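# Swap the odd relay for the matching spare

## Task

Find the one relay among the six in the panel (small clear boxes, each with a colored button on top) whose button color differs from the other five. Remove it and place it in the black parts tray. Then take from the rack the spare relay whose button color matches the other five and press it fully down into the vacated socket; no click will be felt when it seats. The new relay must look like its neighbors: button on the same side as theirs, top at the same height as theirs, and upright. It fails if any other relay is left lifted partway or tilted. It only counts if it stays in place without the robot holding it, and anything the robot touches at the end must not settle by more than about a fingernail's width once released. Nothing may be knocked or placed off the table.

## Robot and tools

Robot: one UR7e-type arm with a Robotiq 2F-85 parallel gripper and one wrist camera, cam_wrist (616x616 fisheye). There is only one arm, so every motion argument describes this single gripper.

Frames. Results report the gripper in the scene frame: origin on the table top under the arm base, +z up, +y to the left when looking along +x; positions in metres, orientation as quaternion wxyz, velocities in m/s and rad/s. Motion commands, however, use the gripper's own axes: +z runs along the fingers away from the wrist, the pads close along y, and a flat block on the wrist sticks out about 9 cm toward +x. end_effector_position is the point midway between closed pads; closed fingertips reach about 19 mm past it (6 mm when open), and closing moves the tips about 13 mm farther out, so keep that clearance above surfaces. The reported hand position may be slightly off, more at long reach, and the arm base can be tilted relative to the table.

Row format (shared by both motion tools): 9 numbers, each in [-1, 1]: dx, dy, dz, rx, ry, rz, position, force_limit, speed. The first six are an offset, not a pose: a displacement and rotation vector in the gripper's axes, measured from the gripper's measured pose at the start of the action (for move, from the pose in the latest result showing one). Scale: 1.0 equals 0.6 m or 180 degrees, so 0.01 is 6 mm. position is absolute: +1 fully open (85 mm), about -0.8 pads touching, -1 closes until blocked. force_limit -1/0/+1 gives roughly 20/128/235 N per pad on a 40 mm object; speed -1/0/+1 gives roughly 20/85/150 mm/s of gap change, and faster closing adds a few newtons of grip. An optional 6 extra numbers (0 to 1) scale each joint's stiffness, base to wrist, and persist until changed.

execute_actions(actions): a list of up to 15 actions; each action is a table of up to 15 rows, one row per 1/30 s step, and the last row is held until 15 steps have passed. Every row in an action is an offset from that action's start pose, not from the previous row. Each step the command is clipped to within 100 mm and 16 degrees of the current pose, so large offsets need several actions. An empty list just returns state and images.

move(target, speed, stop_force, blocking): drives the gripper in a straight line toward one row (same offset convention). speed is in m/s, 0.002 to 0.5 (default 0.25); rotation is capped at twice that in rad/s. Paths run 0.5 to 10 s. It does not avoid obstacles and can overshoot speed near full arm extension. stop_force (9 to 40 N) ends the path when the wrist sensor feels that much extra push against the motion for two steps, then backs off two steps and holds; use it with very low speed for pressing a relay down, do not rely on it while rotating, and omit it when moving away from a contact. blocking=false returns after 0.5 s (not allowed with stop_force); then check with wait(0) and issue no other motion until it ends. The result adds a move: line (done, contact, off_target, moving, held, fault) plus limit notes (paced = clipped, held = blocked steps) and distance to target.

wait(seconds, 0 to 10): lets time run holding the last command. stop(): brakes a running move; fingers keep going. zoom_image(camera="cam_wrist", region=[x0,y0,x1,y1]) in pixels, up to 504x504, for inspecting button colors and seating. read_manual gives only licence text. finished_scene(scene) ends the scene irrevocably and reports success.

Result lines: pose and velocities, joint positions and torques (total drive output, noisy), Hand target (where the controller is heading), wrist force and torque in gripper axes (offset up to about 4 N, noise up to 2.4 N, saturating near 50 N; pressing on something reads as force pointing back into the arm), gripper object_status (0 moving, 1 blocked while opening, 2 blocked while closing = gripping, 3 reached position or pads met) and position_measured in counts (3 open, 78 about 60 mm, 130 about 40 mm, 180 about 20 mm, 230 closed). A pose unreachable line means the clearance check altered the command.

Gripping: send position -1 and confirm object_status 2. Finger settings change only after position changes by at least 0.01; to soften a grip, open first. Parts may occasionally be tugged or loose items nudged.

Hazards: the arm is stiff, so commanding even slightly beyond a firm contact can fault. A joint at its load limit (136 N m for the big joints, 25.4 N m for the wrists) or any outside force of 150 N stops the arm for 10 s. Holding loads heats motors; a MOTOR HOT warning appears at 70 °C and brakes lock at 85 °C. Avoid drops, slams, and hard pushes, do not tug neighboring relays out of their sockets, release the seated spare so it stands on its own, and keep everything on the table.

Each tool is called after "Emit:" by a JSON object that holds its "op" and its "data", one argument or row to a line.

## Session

Emit:
{"op": "execute_actions", "data": {
  "actions": []
}}

Scene clock: 0.00 s.
end_effector_position=(+0.5704, +0.1053, +0.2883) position_measured=3 object_status=3 end_effector_quat_wxyz=(+0.080, +0.751, +0.636, +0.156) end_effector_velocity=(-0.001, +0.001, -0.001) end_effector_angular_velocity=(-0.001, +0.001, +0.003)
Joint positions: [-0.011 -0.975  2.151 -3.229 -2.163  1.657]
Joint velocities: [ 0.001  0.001  0.002 -0.    -0.001 -0.001]
Joint torques (N m, as the arm reports them, + toward a larger angle): no reading
Wrist force (N, on the end effector, along its own x y z axes, offset not removed): no reading
Wrist torque (N m, same axes, about the end effector's origin, offset not removed): no reading
Hand target: +0.570, +0.105, +0.288; +0.080, +0.751, +0.636, +0.156
Joint stiffness scale: [1. 1. 1. 1. 1. 1.]
camera_calibration (this result's frames):
cam_wrist: T_world_to_cam=[[0.926891, -0.0413532, 0.373045, -0.656278], [-0.104998, -0.982797, 0.151939, 0.148489], [0.360344, -0.179999, -0.915288, 0.222566], [0, 0, 0, 1]] pos_world=[0.543689, 0.158857, 0.425972]

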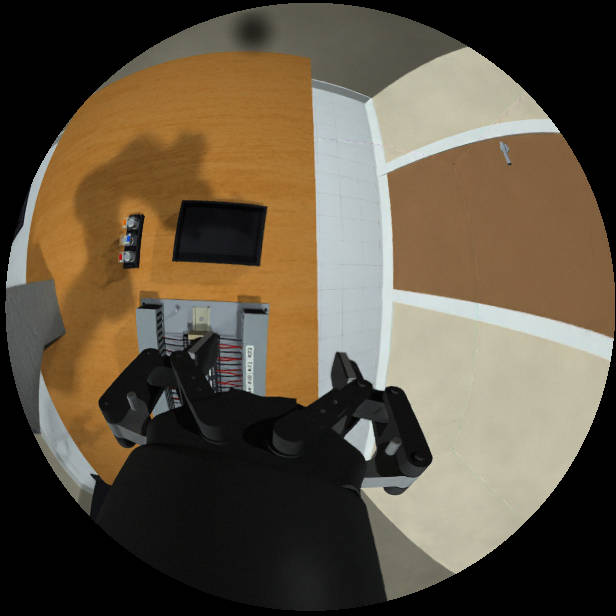

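Emit:
{"op": "move", "data": {
  "target": [-0.343,-0.202,0.11,0.1037,-0.0426,-0.003,0.05,-0.5,0]
}}

Emit:
{"op": "zoom_image", "data": {
  "camera": "cam_wrist",
  "region": [190,200,390,400]
}}

Scene clock: 5.97 s.
end_effector_position=(+0.4534, -0.0703, +0.1615) position_measured=123 object_status=3 end_effector_quat_wxyz=(+0.002, +0.761, +0.649, +0.001) end_effector_velocity=(-0.000, +0.000, +0.000) end_effector_angular_velocity=(+0.001, -0.005, +0.015)
Joint positions: [-0.448 -1.084  2.363 -3.214 -2.135  1.376]
Joint velocities: [-0.     0.     0.003 -0.008  0.003 -0.018]
Joint torques (N m, as the arm reports them, + toward a larger angle): [ 18.59 -31.99   0.8   -2.48   0.31  -0.06]
Wrist force (N, on the end effector, along its own x y z axes, offset not removed): [-0.8 0.0 -0.8]
Wrist torque (N m, same axes, about the end effector's origin, offset not removed): [0.02 0.16 -0.06]
Hand target: +0.451, -0.070, +0.161; +0.000, +0.760, +0.650, +0.000
Off the commanded pose: 0.003 m, 0 deg.
Joint stiffness scale: [1. 1. 1. 1. 1. 1.]
move: done
camera_calibration (this result's frames):
cam_wrist: T_world_to_cam=[[0.998795, -0.0174035, 0.0458786, -0.485828], [-0.0286073, -0.966178, 0.256286, -0.0674727], [0.0398667, -0.257289, -0.965512, 0.265068], [0, 0, 0, 1]] pos_world=[0.472745, -0.00544657, 0.295508]

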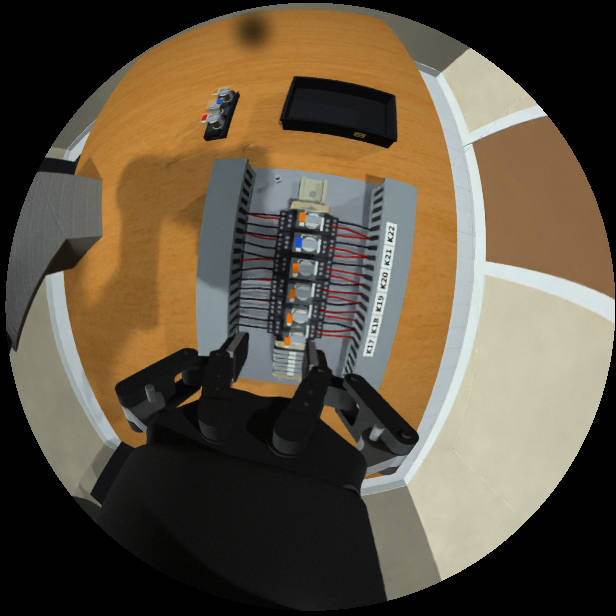

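Region (190, 200, 390, 400) of cam_wrist's 616x616 image, scaled by 2.520, with more detail than that image has.

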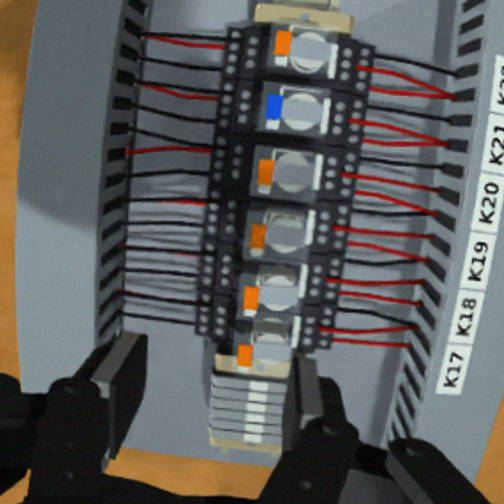

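Emit:
{"op": "move", "data": {
  "target": [0.125,0.027,0.122,0,0,-0.003,0.05,-0.5,0],
  "speed": 0.15
}}

Emit:
{"op": "zoom_image", "data": {
  "camera": "cam_wrist",
  "region": [200,250,350,400]
}}

Scene clock: 12.50 s.
end_effector_position=(+0.4785, +0.0010, +0.0875) position_measured=123 object_status=3 end_effector_quat_wxyz=(-0.000, +0.757, +0.653, -0.000) end_effector_velocity=(+0.001, +0.000, +0.001) end_effector_angular_velocity=(-0.001, -0.003, +0.000)
Joint positions: [-0.393 -0.772  2.213 -3.337 -2.154  1.43 ]
Joint velocities: [ 0.002 -0.    -0.    -0.002 -0.001 -0.   ]
Joint torques (N m, as the arm reports them, + toward a larger angle): [ 27.78 -36.35  -3.29  -2.75  -0.45   0.47]
Wrist force (N, on the end effector, along its own x y z axes, offset not removed): [-1.7 5.8 1.1]
Wrist torque (N m, same axes, about the end effector's origin, offset not removed): [1.14 0.33 -0.05]
Hand target: +0.481, +0.001, +0.088; +0.002, +0.758, +0.652, +0.001
Off the commanded pose: 0.003 m, 0 deg.
Joint stiffness scale: [1. 1. 1. 1. 1. 1.]
move: done
camera_calibration (this result's frames):
cam_wrist: T_world_to_cam=[[0.999154, -0.00670273, 0.040586, -0.506004], [-0.0168361, -0.966847, 0.2548, 0.0156492], [0.0375326, -0.255268, -0.966142, 0.212158], [0, 0, 0, 1]] pos_world=[0.497876, 0.0658957, 0.221524]

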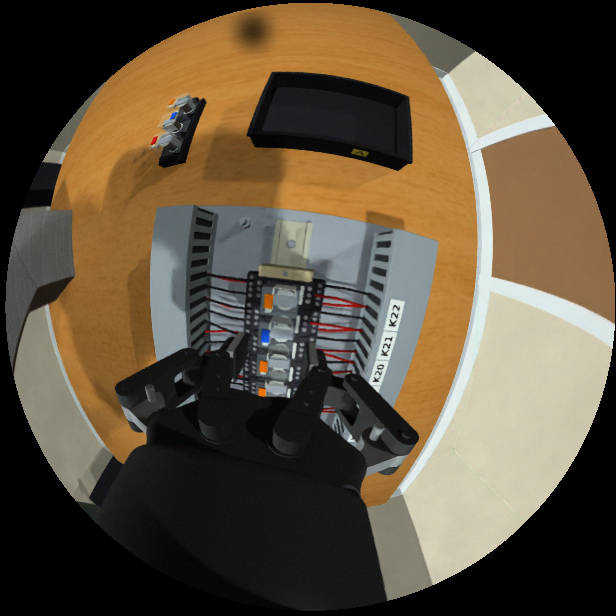

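Region (200, 250, 350, 400) of cam_wrist's 616x616 image, scaled by 3.360, with more detail than that image has.

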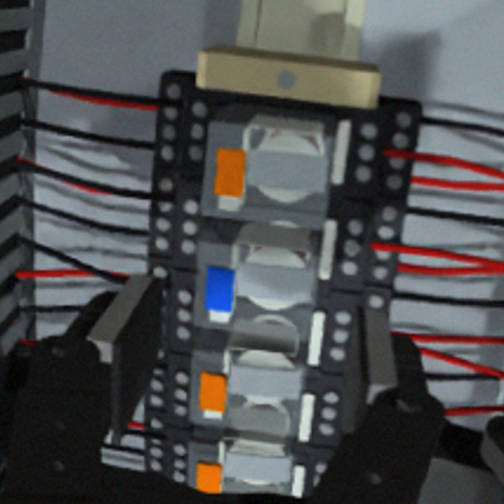

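Emit:
{"op": "move", "data": {
  "target": [0.008,0.003,0.042,-0.001,0,-0.005,0.05,-0.5,0],
  "speed": 0.04
}}

Emit:
{"op": "zoom_image", "data": {
  "camera": "cam_wrist",
  "region": [200,250,350,400]
}}

Scene clock: 17.47 s.
end_effector_position=(+0.4787, +0.0069, +0.0632) position_measured=123 object_status=3 end_effector_quat_wxyz=(-0.000, +0.751, +0.660, -0.000) end_effector_velocity=(+0.002, -0.001, +0.000) end_effector_angular_velocity=(-0.001, -0.007, +0.001)
Joint positions: [-0.412 -0.702  2.185 -3.39  -2.147  1.389]
Joint velocities: [-0.     0.001 -0.001 -0.008  0.001 -0.006]
Joint torques (N m, as the arm reports them, + toward a larger angle): [ 23.63 -36.62  -2.57  -2.65   0.54  -0.19]
Wrist force (N, on the end effector, along its own x y z axes, offset not removed): [-1.6 2.7 1.5]
Wrist torque (N m, same axes, about the end effector's origin, offset not removed): [0.43 0.35 0.17]
Hand target: +0.481, +0.005, +0.062; +0.001, +0.752, +0.659, +0.001
Off the commanded pose: 0.003 m, 0 deg.
Joint stiffness scale: [1. 1. 1. 1. 1. 1.]
move: done
camera_calibration (this result's frames):
cam_wrist: T_world_to_cam=[[0.999092, 0.0124134, 0.0407544, -0.505239], [0.00163469, -0.967075, 0.254487, 0.0187367], [0.0425716, -0.254189, -0.966217, 0.187752], [0, 0, 0, 1]] pos_world=[0.496757, 0.072116, 0.197232]

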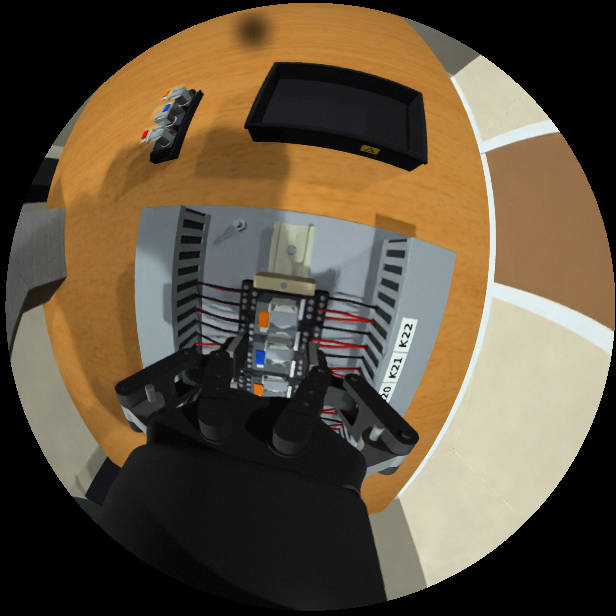

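Region (200, 250, 350, 400) of cam_wrist's 616x616 image, scaled by 3.360, with more detail than that image has.

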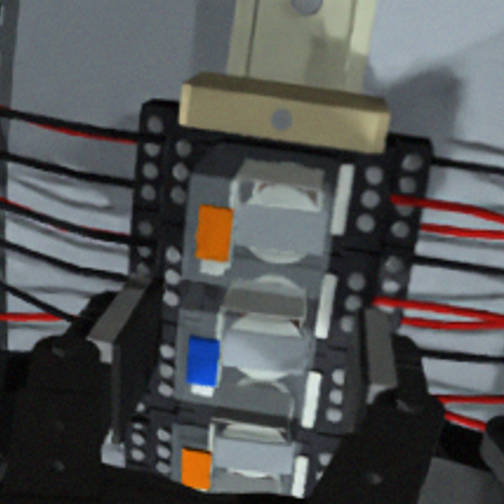

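Emit:
{"op": "execute_actions", "data": {
  "actions": [
    [[0,0,0,0,0,0,-1,-0.4,-0.6]],
    [[0,0,0,0,0,0,-1,-0.4,-0.6]]
  ]
}}

Emit:
{"op": "zoom_image", "data": {
  "camera": "cam_wrist",
  "region": [200,250,350,400]
}}

Emit:
{"op": "move", "data": {
  "target": [0,0,-0.012,-0.022,0,0,-1,-0.4,-0.6],
  "speed": 0.05
}}

Emit:
{"op": "move", "data": {
  "target": [0,0.012,-0.012,0.036,0,0,-1,-0.4,-0.6],
  "speed": 0.07
}}

Scene clock: 25.17 s.
end_effector_position=(+0.4784, +0.0069, +0.0633) position_measured=165 object_status=2 end_effector_quat_wxyz=(-0.000, +0.751, +0.661, -0.000) end_effector_velocity=(+0.000, -0.000, -0.001) end_effector_angular_velocity=(-0.001, +0.000, -0.001)
Joint positions: [-0.412 -0.702  2.185 -3.39  -2.148  1.389]
Joint velocities: [-0.001  0.001 -0.001 -0.    -0.001 -0.   ]
Joint torques (N m, as the arm reports them, + toward a larger angle): [ 25.81 -36.64   1.77  -2.28   0.01   0.19]
Wrist force (N, on the end effector, along its own x y z axes, offset not removed): [-1.6 -3.7 -10.6]
Wrist torque (N m, same axes, about the end effector's origin, offset not removed): [0.17 0.24 0.00]
Hand target: +0.478, +0.007, +0.063; -0.000, +0.751, +0.661, -0.000
Off the commanded pose: 0.000 m, 0 deg.
Joint stiffness scale: [1. 1. 1. 1. 1. 1.]
camera_calibration (this result's frames):
cam_wrist: T_world_to_cam=[[0.999096, 0.0132778, 0.0403822, -0.504968], [0.00256467, -0.967064, 0.254522, 0.0182648], [0.0424316, -0.254188, -0.966223, 0.187949], [0, 0, 0, 1]] pos_world=[0.49649, 0.0721427, 0.197344]

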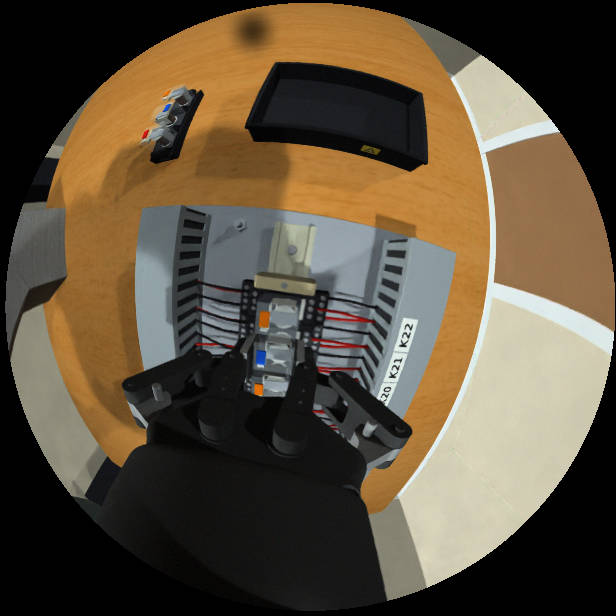

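Region (200, 250, 350, 400) of cam_wrist's 616x616 image, scaled by 3.360, with more detail than that image has.

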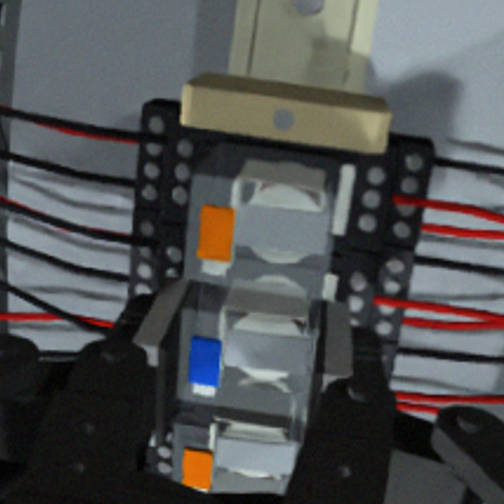

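Scene clock: 26.17 s.
end_effector_position=(+0.4757, +0.0071, +0.0658) position_measured=165 object_status=2 end_effector_quat_wxyz=(+0.021, +0.750, +0.661, +0.018) end_effector_velocity=(+0.001, +0.000, +0.001) end_effector_angular_velocity=(+0.000, -0.016, -0.001)
Joint positions: [-0.416 -0.679  2.218 -3.514 -2.136  1.349]
Joint velocities: [-0.001  0.005  0.006 -0.03   0.006 -0.01 ]
Joint torques (N m, as the arm reports them, + toward a larger angle): [ 30.11 -43.12   6.5   -5.1    1.    -0.02]
Wrist force (N, on the end effector, along its own x y z axes, offset not removed): [-1.1 0.7 19.7]
Wrist torque (N m, same axes, about the end effector's origin, offset not removed): [0.83 0.19 -0.12]
Hand target: +0.478, +0.007, +0.071; +0.026, +0.750, +0.660, +0.023
Off the commanded pose: 0.005 m, 1 deg.
Joint stiffness scale: [1. 1. 1. 1. 1. 1.]
move: off_target
camera_calibration (this result's frames):
cam_wrist: T_world_to_cam=[[0.995294, 0.0144659, 0.095815, -0.504184], [-0.011238, -0.96489, 0.262413, 0.0238799], [0.096247, -0.262255, -0.960187, 0.164586], [0, 0, 0, 1]] pos_world=[0.486239, 0.0734983, 0.200075]

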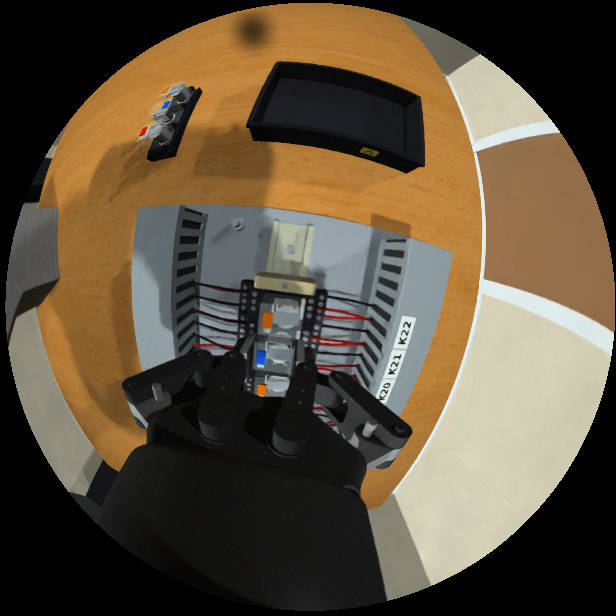

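Scene clock: 27.37 s.
end_effector_position=(+0.4760, +0.0066, +0.0677) position_measured=165 object_status=2 end_effector_quat_wxyz=(-0.027, +0.750, +0.661, -0.024) end_effector_velocity=(-0.001, +0.001, -0.001) end_effector_angular_velocity=(+0.001, +0.017, +0.001)
Joint positions: [-0.404 -0.742  2.161 -3.237 -2.161  1.443]
Joint velocities: [ 0.001 -0.002 -0.008  0.031 -0.004  0.012]
Joint torques (N m, as the arm reports them, + toward a larger angle): [ 33.82 -45.62  -2.03  -2.8   -0.66   0.73]
Wrist force (N, on the end effector, along its own x y z axes, offset not removed): [1.2 2.8 22.4]
Wrist torque (N m, same axes, about the end effector's origin, offset not removed): [-0.34 -0.39 -0.17]
Hand target: +0.482, +0.006, +0.073; -0.021, +0.750, +0.660, -0.019
Off the commanded pose: 0.009 m, 1 deg.
Joint stiffness scale: [1. 1. 1. 1. 1. 1.]
move: off_target
camera_calibration (this result's frames):
cam_wrist: T_world_to_cam=[[0.999445, 0.0149138, -0.0297938, -0.498182], [0.0217717, -0.969235, 0.245172, 0.00838209], [-0.0252208, -0.245685, -0.969022, 0.224529], [0, 0, 0, 1]] pos_world=[0.503386, 0.0707174, 0.200675]

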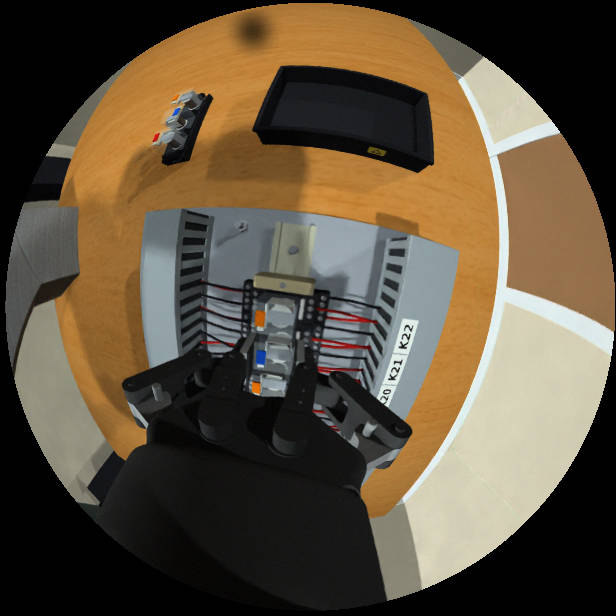

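Emit:
{"op": "move", "data": {
  "target": [0,0,-0.008,-0.052,0,0,-1,-0.4,-0.6],
  "speed": 0.08
}}

Emit:
{"op": "move", "data": {
  "target": [0,0.012,-0.009,0.046,0,0,-1,-0.4,-0.6],
  "speed": 0.08
}}

Scene clock: 31.67 s.
end_effector_position=(+0.4733, +0.0072, +0.0678) position_measured=165 object_status=2 end_effector_quat_wxyz=(+0.030, +0.749, +0.661, +0.026) end_effector_velocity=(+0.005, -0.002, +0.002) end_effector_angular_velocity=(-0.002, -0.021, -0.006)
Joint positions: [-0.417 -0.67   2.235 -3.567 -2.13   1.331]
Joint velocities: [ 0.     0.    -0.001 -0.023  0.005 -0.007]
Joint torques (N m, as the arm reports them, + toward a larger angle): [ 29.55 -42.99   5.98  -4.88   0.76  -0.29]
Wrist force (N, on the end effector, along its own x y z axes, offset not removed): [0.0 -2.6 20.2]
Wrist torque (N m, same axes, about the end effector's origin, offset not removed): [0.30 -0.04 0.23]
Hand target: +0.476, +0.007, +0.073; +0.035, +0.749, +0.660, +0.030
Off the commanded pose: 0.006 m, 1 deg.
Joint stiffness scale: [1. 1. 1. 1. 1. 1.]
move: off_target
camera_calibration (this result's frames):
cam_wrist: T_world_to_cam=[[0.992778, 0.0169785, 0.11876, -0.502451], [-0.0151766, -0.964206, 0.264718, 0.0250908], [0.119003, -0.264608, -0.956985, 0.155744], [0, 0, 0, 1]] pos_world=[0.480669, 0.0739346, 0.202073]

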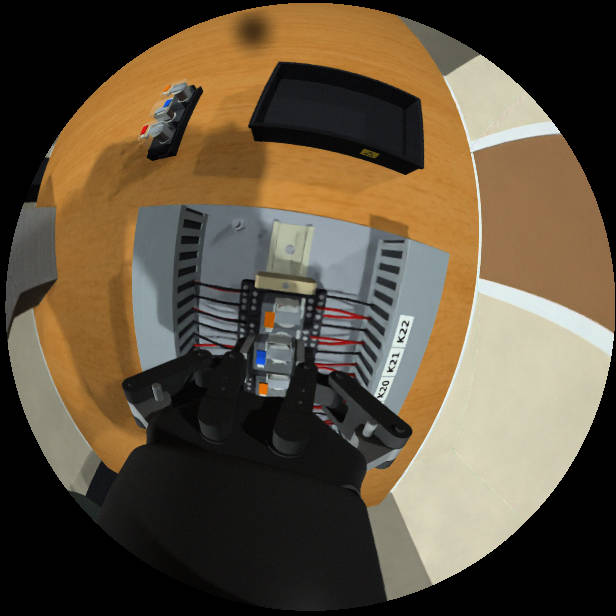

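Scene clock: 33.13 s.
end_effector_position=(+0.4776, +0.0066, +0.0732) position_measured=165 object_status=2 end_effector_quat_wxyz=(-0.026, +0.749, +0.662, -0.023) end_effector_velocity=(-0.002, +0.001, -0.001) end_effector_angular_velocity=(+0.000, +0.007, +0.002)
Joint positions: [-0.397 -0.755  2.164 -3.226 -2.163  1.448]
Joint velocities: [ 0.     0.001 -0.     0.007 -0.001  0.003]
Joint torques (N m, as the arm reports them, + toward a larger angle): [ 27.14 -36.84  -3.1   -1.54  -0.48   0.58]
Wrist force (N, on the end effector, along its own x y z axes, offset not removed): [2.1 1.8 -1.2]
Wrist torque (N m, same axes, about the end effector's origin, offset not removed): [0.40 -0.57 0.04]
Hand target: +0.480, +0.006, +0.074; -0.024, +0.749, +0.661, -0.022
Off the commanded pose: 0.002 m, 0 deg.
Joint stiffness scale: [1. 1. 1. 1. 1. 1.]
move: done
camera_calibration (this result's frames):
cam_wrist: T_world_to_cam=[[0.999488, 0.0170962, -0.0270634, -0.499886], [0.0232227, -0.969135, 0.245435, 0.00624107], [-0.0220321, -0.245937, -0.969035, 0.228382], [0, 0, 0, 1]] pos_world=[0.504517, 0.0707622, 0.20625]

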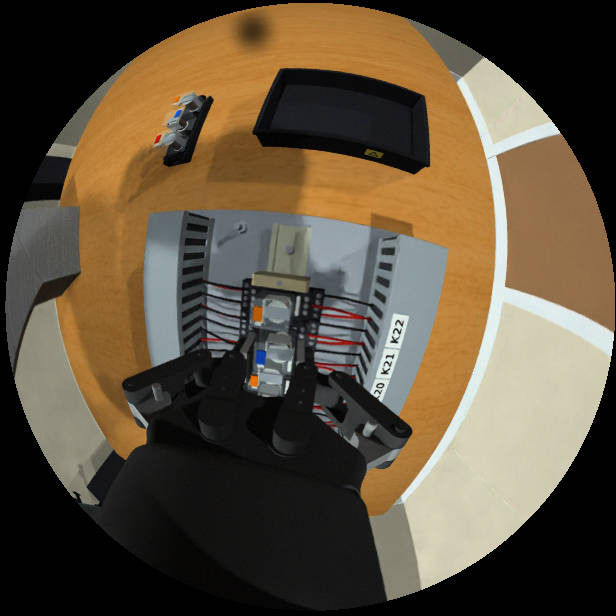

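Emit:
{"op": "move", "data": {
  "target": [0,-0.008,-0.115,-0.021,0,0,-1,-0.4,-0.6],
  "speed": 0.12
}}

Emit:
{"op": "move", "data": {
  "target": [0.385,0.04,0,0,0,0,-1,-0.4,-0.6]
}}

Emit:
{"op": "move", "data": {
  "target": [0,0.005,0.145,0,0,0,-1,-0.4,-0.6],
  "speed": 0.12
}}

Scene clock: 38.90 s.
end_effector_position=(+0.4803, +0.0053, +0.1420) position_measured=165 object_status=2 end_effector_quat_wxyz=(+0.000, +0.751, +0.661, +0.000) end_effector_velocity=(-0.003, -0.000, -0.001) end_effector_angular_velocity=(-0.000, +0.009, -0.002)
Joint positions: [-0.317 -0.907  2.247 -3.187 -2.176  1.497]
Joint velocities: [-0.002 -0.001  0.002  0.008 -0.002  0.005]
Joint torques (N m, as the arm reports them, + toward a larger angle): [ 25.97 -35.79   1.48  -1.92  -0.3    0.36]
Wrist force (N, on the end effector, along its own x y z axes, offset not removed): [-1.2 -1.1 0.4]
Wrist torque (N m, same axes, about the end effector's origin, offset not removed): [-0.07 0.22 -0.03]
Hand target: +0.478, +0.007, +0.142; -0.001, +0.750, +0.662, -0.001
Off the commanded pose: 0.003 m, 0 deg.
Joint stiffness scale: [1. 1. 1. 1. 1. 1.]
move: done
camera_calibration (this result's frames):
cam_wrist: T_world_to_cam=[[0.999045, 0.0136722, 0.0414983, -0.51012], [0.00266085, -0.967056, 0.254551, -0.00333639], [0.0436115, -0.254198, -0.966168, 0.262844], [0, 0, 0, 1]] pos_world=[0.498178, 0.0705625, 0.27597]

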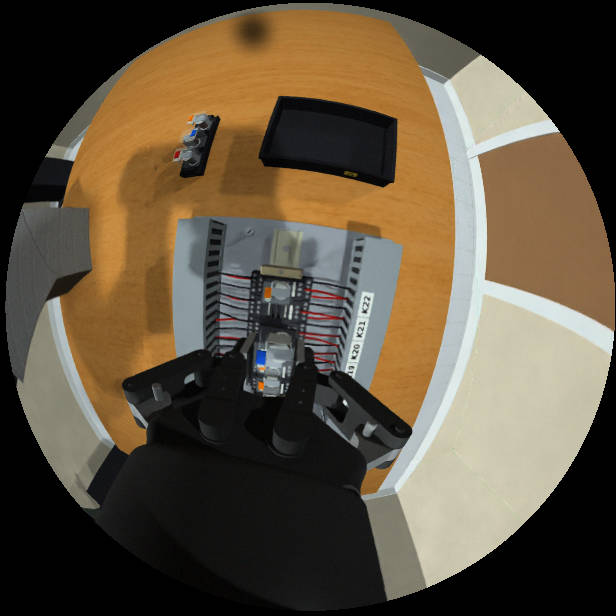

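Scene clock: 40.37 s.
end_effector_position=(+0.5316, +0.2311, +0.1416) position_measured=165 object_status=2 end_effector_quat_wxyz=(-0.000, +0.750, +0.661, +0.000) end_effector_velocity=(-0.001, -0.000, -0.001) end_effector_angular_velocity=(-0.006, +0.013, -0.004)
Joint positions: [ 0.038 -0.568  1.848 -2.865 -2.228  1.932]
Joint velocities: [ 0.    -0.    -0.006  0.024 -0.002  0.015]
Joint torques (N m, as the arm reports them, + toward a larger angle): [ 29.88 -40.73 -10.19  -1.75  -0.51   0.51]
Wrist force (N, on the end effector, along its own x y z axes, offset not removed): [-0.8 2.2 1.6]
Wrist torque (N m, same axes, about the end effector's origin, offset not removed): [0.43 0.04 0.14]
Hand target: +0.533, +0.231, +0.142; +0.000, +0.751, +0.661, +0.000
Off the commanded pose: 0.002 m, 0 deg.
Joint stiffness scale: [1. 1. 1. 1. 1. 1.]
move: done
camera_calibration (this result's frames):
cam_wrist: T_world_to_cam=[[0.999053, 0.0154651, 0.0406746, -0.56474], [0.00464453, -0.967273, 0.253694, 0.214015], [0.0432669, -0.253265, -0.966429, 0.317658], [0, 0, 0, 1]] pos_world=[0.549467, 0.296196, 0.275671]

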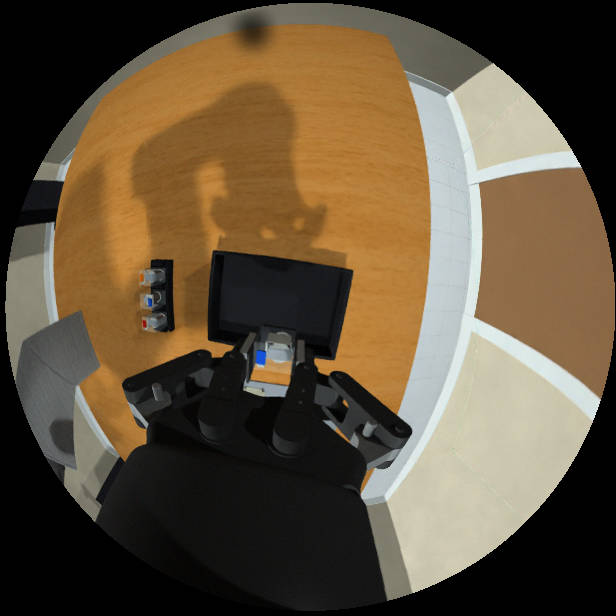

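Scene clock: 41.67 s.
end_effector_position=(+0.5315, +0.2312, +0.0546) position_measured=165 object_status=2 end_effector_quat_wxyz=(-0.001, +0.749, +0.663, -0.001) end_effector_velocity=(+0.001, -0.001, +0.000) end_effector_angular_velocity=(-0.000, -0.002, -0.000)
Joint positions: [-0.056 -0.394  1.783 -3.042 -2.224  1.814]
Joint velocities: [-0.001 -0.    -0.001 -0.003 -0.001 -0.003]
Joint torques (N m, as the arm reports them, + toward a larger angle): [ 29.58 -42.12  -7.93  -2.57   0.34   0.01]
Wrist force (N, on the end effector, along its own x y z axes, offset not removed): [-2.4 0.3 0.7]
Wrist torque (N m, same axes, about the end effector's origin, offset not removed): [0.01 0.43 0.12]
Hand target: +0.534, +0.231, +0.055; -0.000, +0.750, +0.661, +0.000
Off the commanded pose: 0.003 m, 0 deg.
Joint stiffness scale: [1. 1. 1. 1. 1. 1.]
move: done
camera_calibration (this result's frames):
cam_wrist: T_world_to_cam=[[0.999121, 0.0190561, 0.0373332, -0.561818], [0.00892162, -0.966953, 0.2548, 0.233863], [0.0409549, -0.254243, -0.966273, 0.235065], [0, 0, 0, 1]] pos_world=[0.54961, 0.296604, 0.188523]

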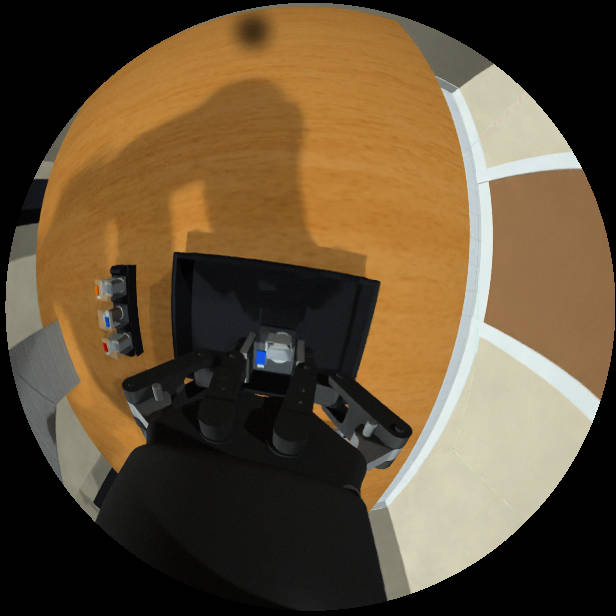

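Emit:
{"op": "move", "data": {
  "target": [0,0.004,0.022,-0.002,0,0,-1,-0.4,-0.6],
  "speed": 0.02,
  "stop_force": 9
}}

Emit:
{"op": "execute_actions", "data": {
  "actions": [
    [[0,0,0,0,0,0,0.05,-0.5,0]]
  ]
}}

Emit:
{"op": "move", "data": {
  "target": [0,0,-0.07,0,0,0,0.05,-0.5,0],
  "speed": 0.15
}}

Emit:
{"op": "move", "data": {
  "target": [0.042,-0.32,0.01,0,0,0,0.05,-0.5,0]
}}

Emit:
{"op": "zoom_image", "data": {
  "camera": "cam_wrist",
  "region": [200,250,350,400]
}}

Scene clock: 50.23 s.
end_effector_position=(+0.5313, +0.2319, +0.0422) position_measured=165 object_status=2 end_effector_quat_wxyz=(+0.000, +0.748, +0.664, -0.000) end_effector_velocity=(+0.001, -0.000, +0.000) end_effector_angular_velocity=(-0.000, -0.005, +0.000)
Joint positions: [-0.068 -0.367  1.771 -3.072 -2.224  1.792]
Joint velocities: [-0.     0.    -0.001 -0.006 -0.001 -0.004]
Joint torques (N m, as the arm reports them, + toward a larger angle): [ 29.13 -41.1   -7.46  -2.49  -0.21  -0.15]
Wrist force (N, on the end effector, along its own x y z axes, offset not removed): [-2.0 0.9 1.5]
Wrist torque (N m, same axes, about the end effector's origin, offset not removed): [0.15 0.41 -0.16]
Hand target: +0.534, +0.231, +0.041; +0.001, +0.749, +0.663, +0.001
Off the commanded pose: 0.003 m, 0 deg.
Joint stiffness scale: [1. 1. 1. 1. 1. 1.]
move: done
camera_calibration (this result's frames):
cam_wrist: T_world_to_cam=[[0.99889, 0.0227952, 0.0412101, -0.562067], [0.0115248, -0.966764, 0.255412, 0.236194], [0.0456626, -0.254654, -0.965954, 0.220809], [0, 0, 0, 1]] pos_world=[0.548639, 0.297386, 0.176128]

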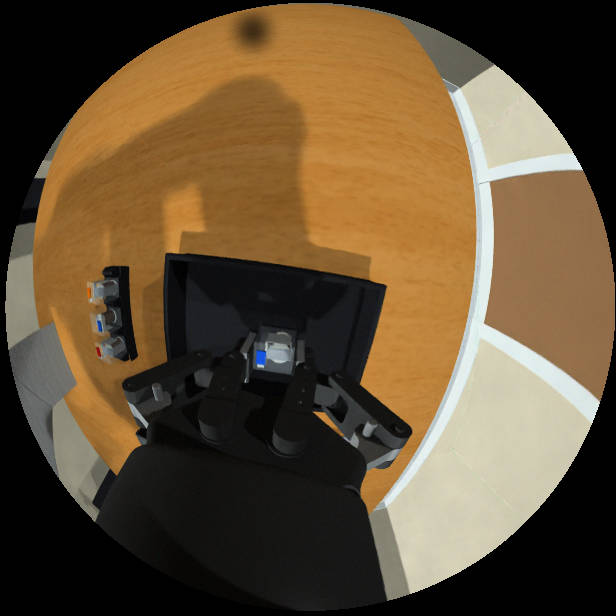

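Scene clock: 50.73 s.
end_effector_position=(+0.5313, +0.2319, +0.0422) position_measured=123 object_status=0 end_effector_quat_wxyz=(+0.000, +0.748, +0.664, -0.000) end_effector_velocity=(-0.000, -0.000, -0.000) end_effector_angular_velocity=(+0.001, +0.001, -0.000)
Joint positions: [-0.068 -0.367  1.771 -3.072 -2.224  1.792]
Joint velocities: [-0.    -0.     0.     0.     0.001 -0.   ]
Joint torques (N m, as the arm reports them, + toward a larger angle): [ 31.23 -42.02  -3.72  -2.01  -0.08   0.21]
Wrist force (N, on the end effector, along its own x y z axes, offset not removed): [0.0 -0.5 -2.2]
Wrist torque (N m, same axes, about the end effector's origin, offset not removed): [0.12 0.07 0.07]
Hand target: +0.531, +0.232, +0.042; +0.000, +0.748, +0.664, -0.000
Off the commanded pose: 0.000 m, 0 deg.
Joint stiffness scale: [1. 1. 1. 1. 1. 1.]
camera_calibration (this result's frames):
cam_wrist: T_world_to_cam=[[0.998884, 0.0227781, 0.0413677, -0.562127], [0.0114687, -0.966768, 0.255398, 0.236214], [0.0458105, -0.254639, -0.965951, 0.220739], [0, 0, 0, 1]] pos_world=[0.548678, 0.297377, 0.176148]

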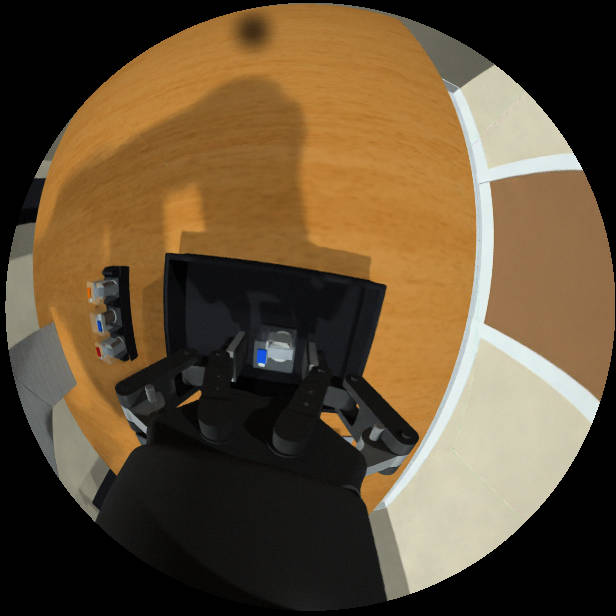

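Scene clock: 51.60 s.
end_effector_position=(+0.5345, +0.2314, +0.0842) position_measured=123 object_status=3 end_effector_quat_wxyz=(+0.001, +0.749, +0.663, +0.002) end_effector_velocity=(-0.006, -0.000, -0.002) end_effector_angular_velocity=(-0.003, +0.014, +0.003)
Joint positions: [-0.024 -0.452  1.806 -2.994 -2.226  1.847]
Joint velocities: [-0.001  0.     0.004  0.013 -0.     0.007]
Joint torques (N m, as the arm reports them, + toward a larger angle): [ 31.92 -41.87  -1.99  -1.53  -0.46   0.62]
Wrist force (N, on the end effector, along its own x y z axes, offset not removed): [-0.7 1.5 0.7]
Wrist torque (N m, same axes, about the end effector's origin, offset not removed): [0.23 0.19 0.04]
Hand target: +0.531, +0.232, +0.084; +0.000, +0.748, +0.664, -0.000
Off the commanded pose: 0.003 m, 0 deg.
Joint stiffness scale: [1. 1. 1. 1. 1. 1.]
move: done
camera_calibration (this result's frames):
cam_wrist: T_world_to_cam=[[0.998798, 0.0189467, 0.0452007, -0.566395], [0.00684557, -0.967146, 0.254131, 0.227607], [0.0485306, -0.253516, -0.966113, 0.259373], [0, 0, 0, 1]] pos_world=[0.551569, 0.296616, 0.218343]

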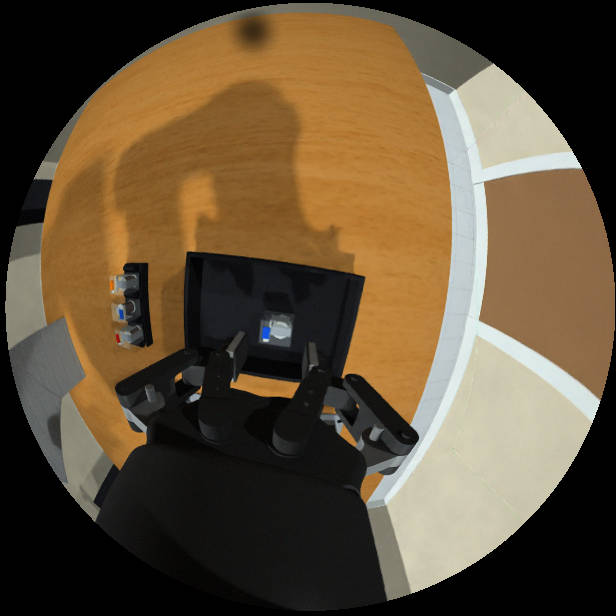

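Scene clock: 52.97 s.
end_effector_position=(+0.3486, +0.2794, +0.0770) position_measured=123 object_status=3 end_effector_quat_wxyz=(+0.001, +0.749, +0.662, +0.002) end_effector_velocity=(+0.003, +0.000, +0.001) end_effector_angular_velocity=(+0.003, -0.008, -0.011)
Joint positions: [ 0.115 -0.316  2.112 -3.327 -2.229  2.025]
Joint velocities: [ 0.     0.    -0.001 -0.01   0.001  0.005]
Joint torques (N m, as the arm reports them, + toward a larger angle): [ 26.05 -35.51   2.71  -2.65   0.14   0.47]
Wrist force (N, on the end effector, along its own x y z axes, offset not removed): [1.8 -2.1 1.6]
Wrist torque (N m, same axes, about the end effector's origin, offset not removed): [-0.36 -0.36 0.14]
Hand target: +0.347, +0.280, +0.078; +0.001, +0.749, +0.663, +0.002
Off the commanded pose: 0.002 m, 0 deg.
Joint stiffness scale: [1. 1. 1. 1. 1. 1.]
move: done
camera_calibration (this result's frames):
cam_wrist: T_world_to_cam=[[0.998828, 0.0174226, 0.0451461, -0.380913], [0.00537419, -0.967105, 0.254321, 0.27763], [0.048092, -0.25378, -0.966066, 0.273824], [0, 0, 0, 1]] pos_world=[0.365806, 0.344625, 0.211121]

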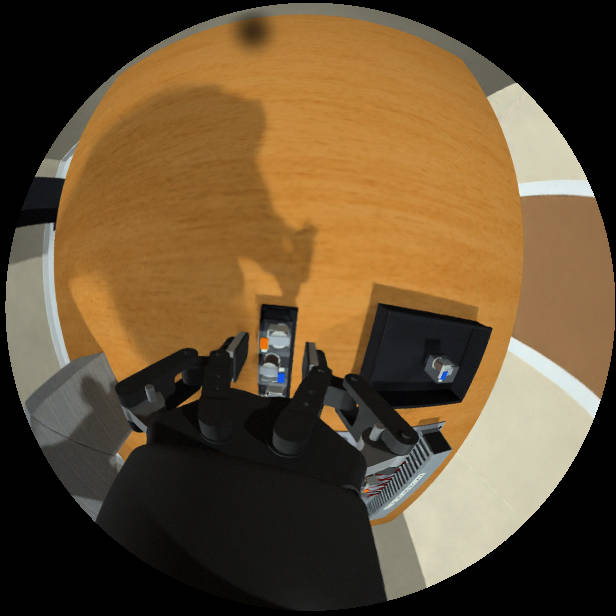

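Region (200, 250, 350, 400) of cam_wrist's 616x616 image, scaled by 3.360, with more detail than that image has.

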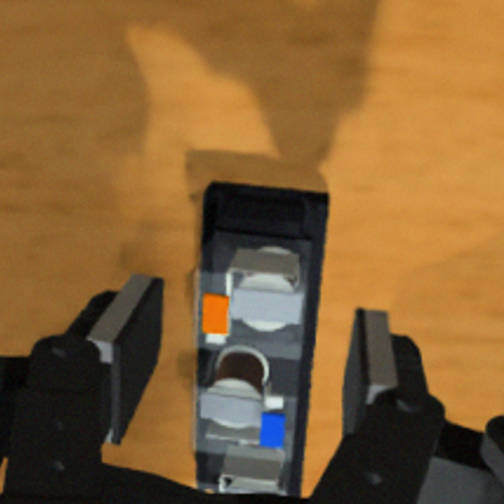

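Emit:
{"op": "move", "data": {
  "target": [-0.007,0.0005,0.058,0,0,-0.015,0.05,-0.5,0],
  "speed": 0.05
}}

Emit:
{"op": "zoom_image", "data": {
  "camera": "cam_wrist",
  "region": [200,250,350,400]
}}

Scene clock: 57.67 s.
end_effector_position=(+0.3458, +0.2751, +0.0430) position_measured=123 object_status=3 end_effector_quat_wxyz=(+0.000, +0.733, +0.681, +0.000) end_effector_velocity=(+0.005, -0.001, +0.002) end_effector_angular_velocity=(+0.003, -0.013, +0.005)
Joint positions: [ 0.058 -0.232  2.083 -3.422 -2.229  1.905]
Joint velocities: [-0.    -0.002 -0.    -0.015 -0.001 -0.016]
Joint torques (N m, as the arm reports them, + toward a larger angle): [ 22.67 -34.69  -1.36  -2.13  -0.19  -0.03]
Wrist force (N, on the end effector, along its own x y z axes, offset not removed): [-0.2 0.7 -1.1]
Wrist torque (N m, same axes, about the end effector's origin, offset not removed): [0.30 0.13 0.04]
Hand target: +0.348, +0.275, +0.042; +0.001, +0.734, +0.680, +0.002
Off the commanded pose: 0.003 m, 0 deg.
Joint stiffness scale: [1. 1. 1. 1. 1. 1.]
move: done
camera_calibration (this result's frames):
cam_wrist: T_world_to_cam=[[0.996833, 0.0675479, 0.0419568, -0.389479], [0.0546875, -0.965407, 0.254949, 0.264646], [0.0577266, -0.251847, -0.966044, 0.236164], [0, 0, 0, 1]] pos_world=[0.36014, 0.341277, 0.177015]

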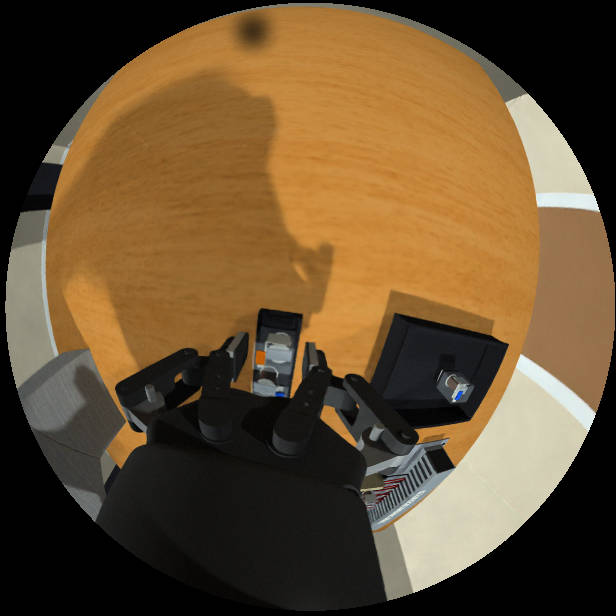

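Region (200, 250, 350, 400) of cam_wrist's 616x616 image, scaled by 3.360, with more detail than that image has.

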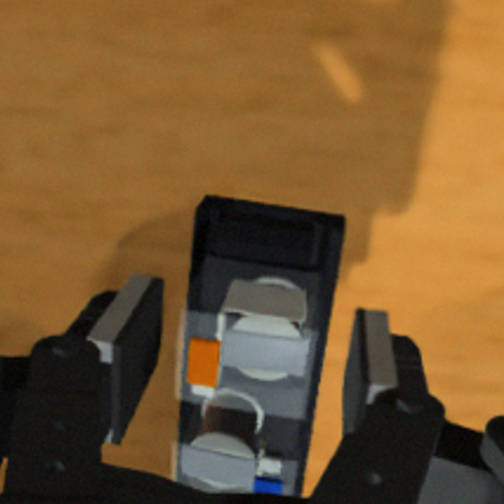

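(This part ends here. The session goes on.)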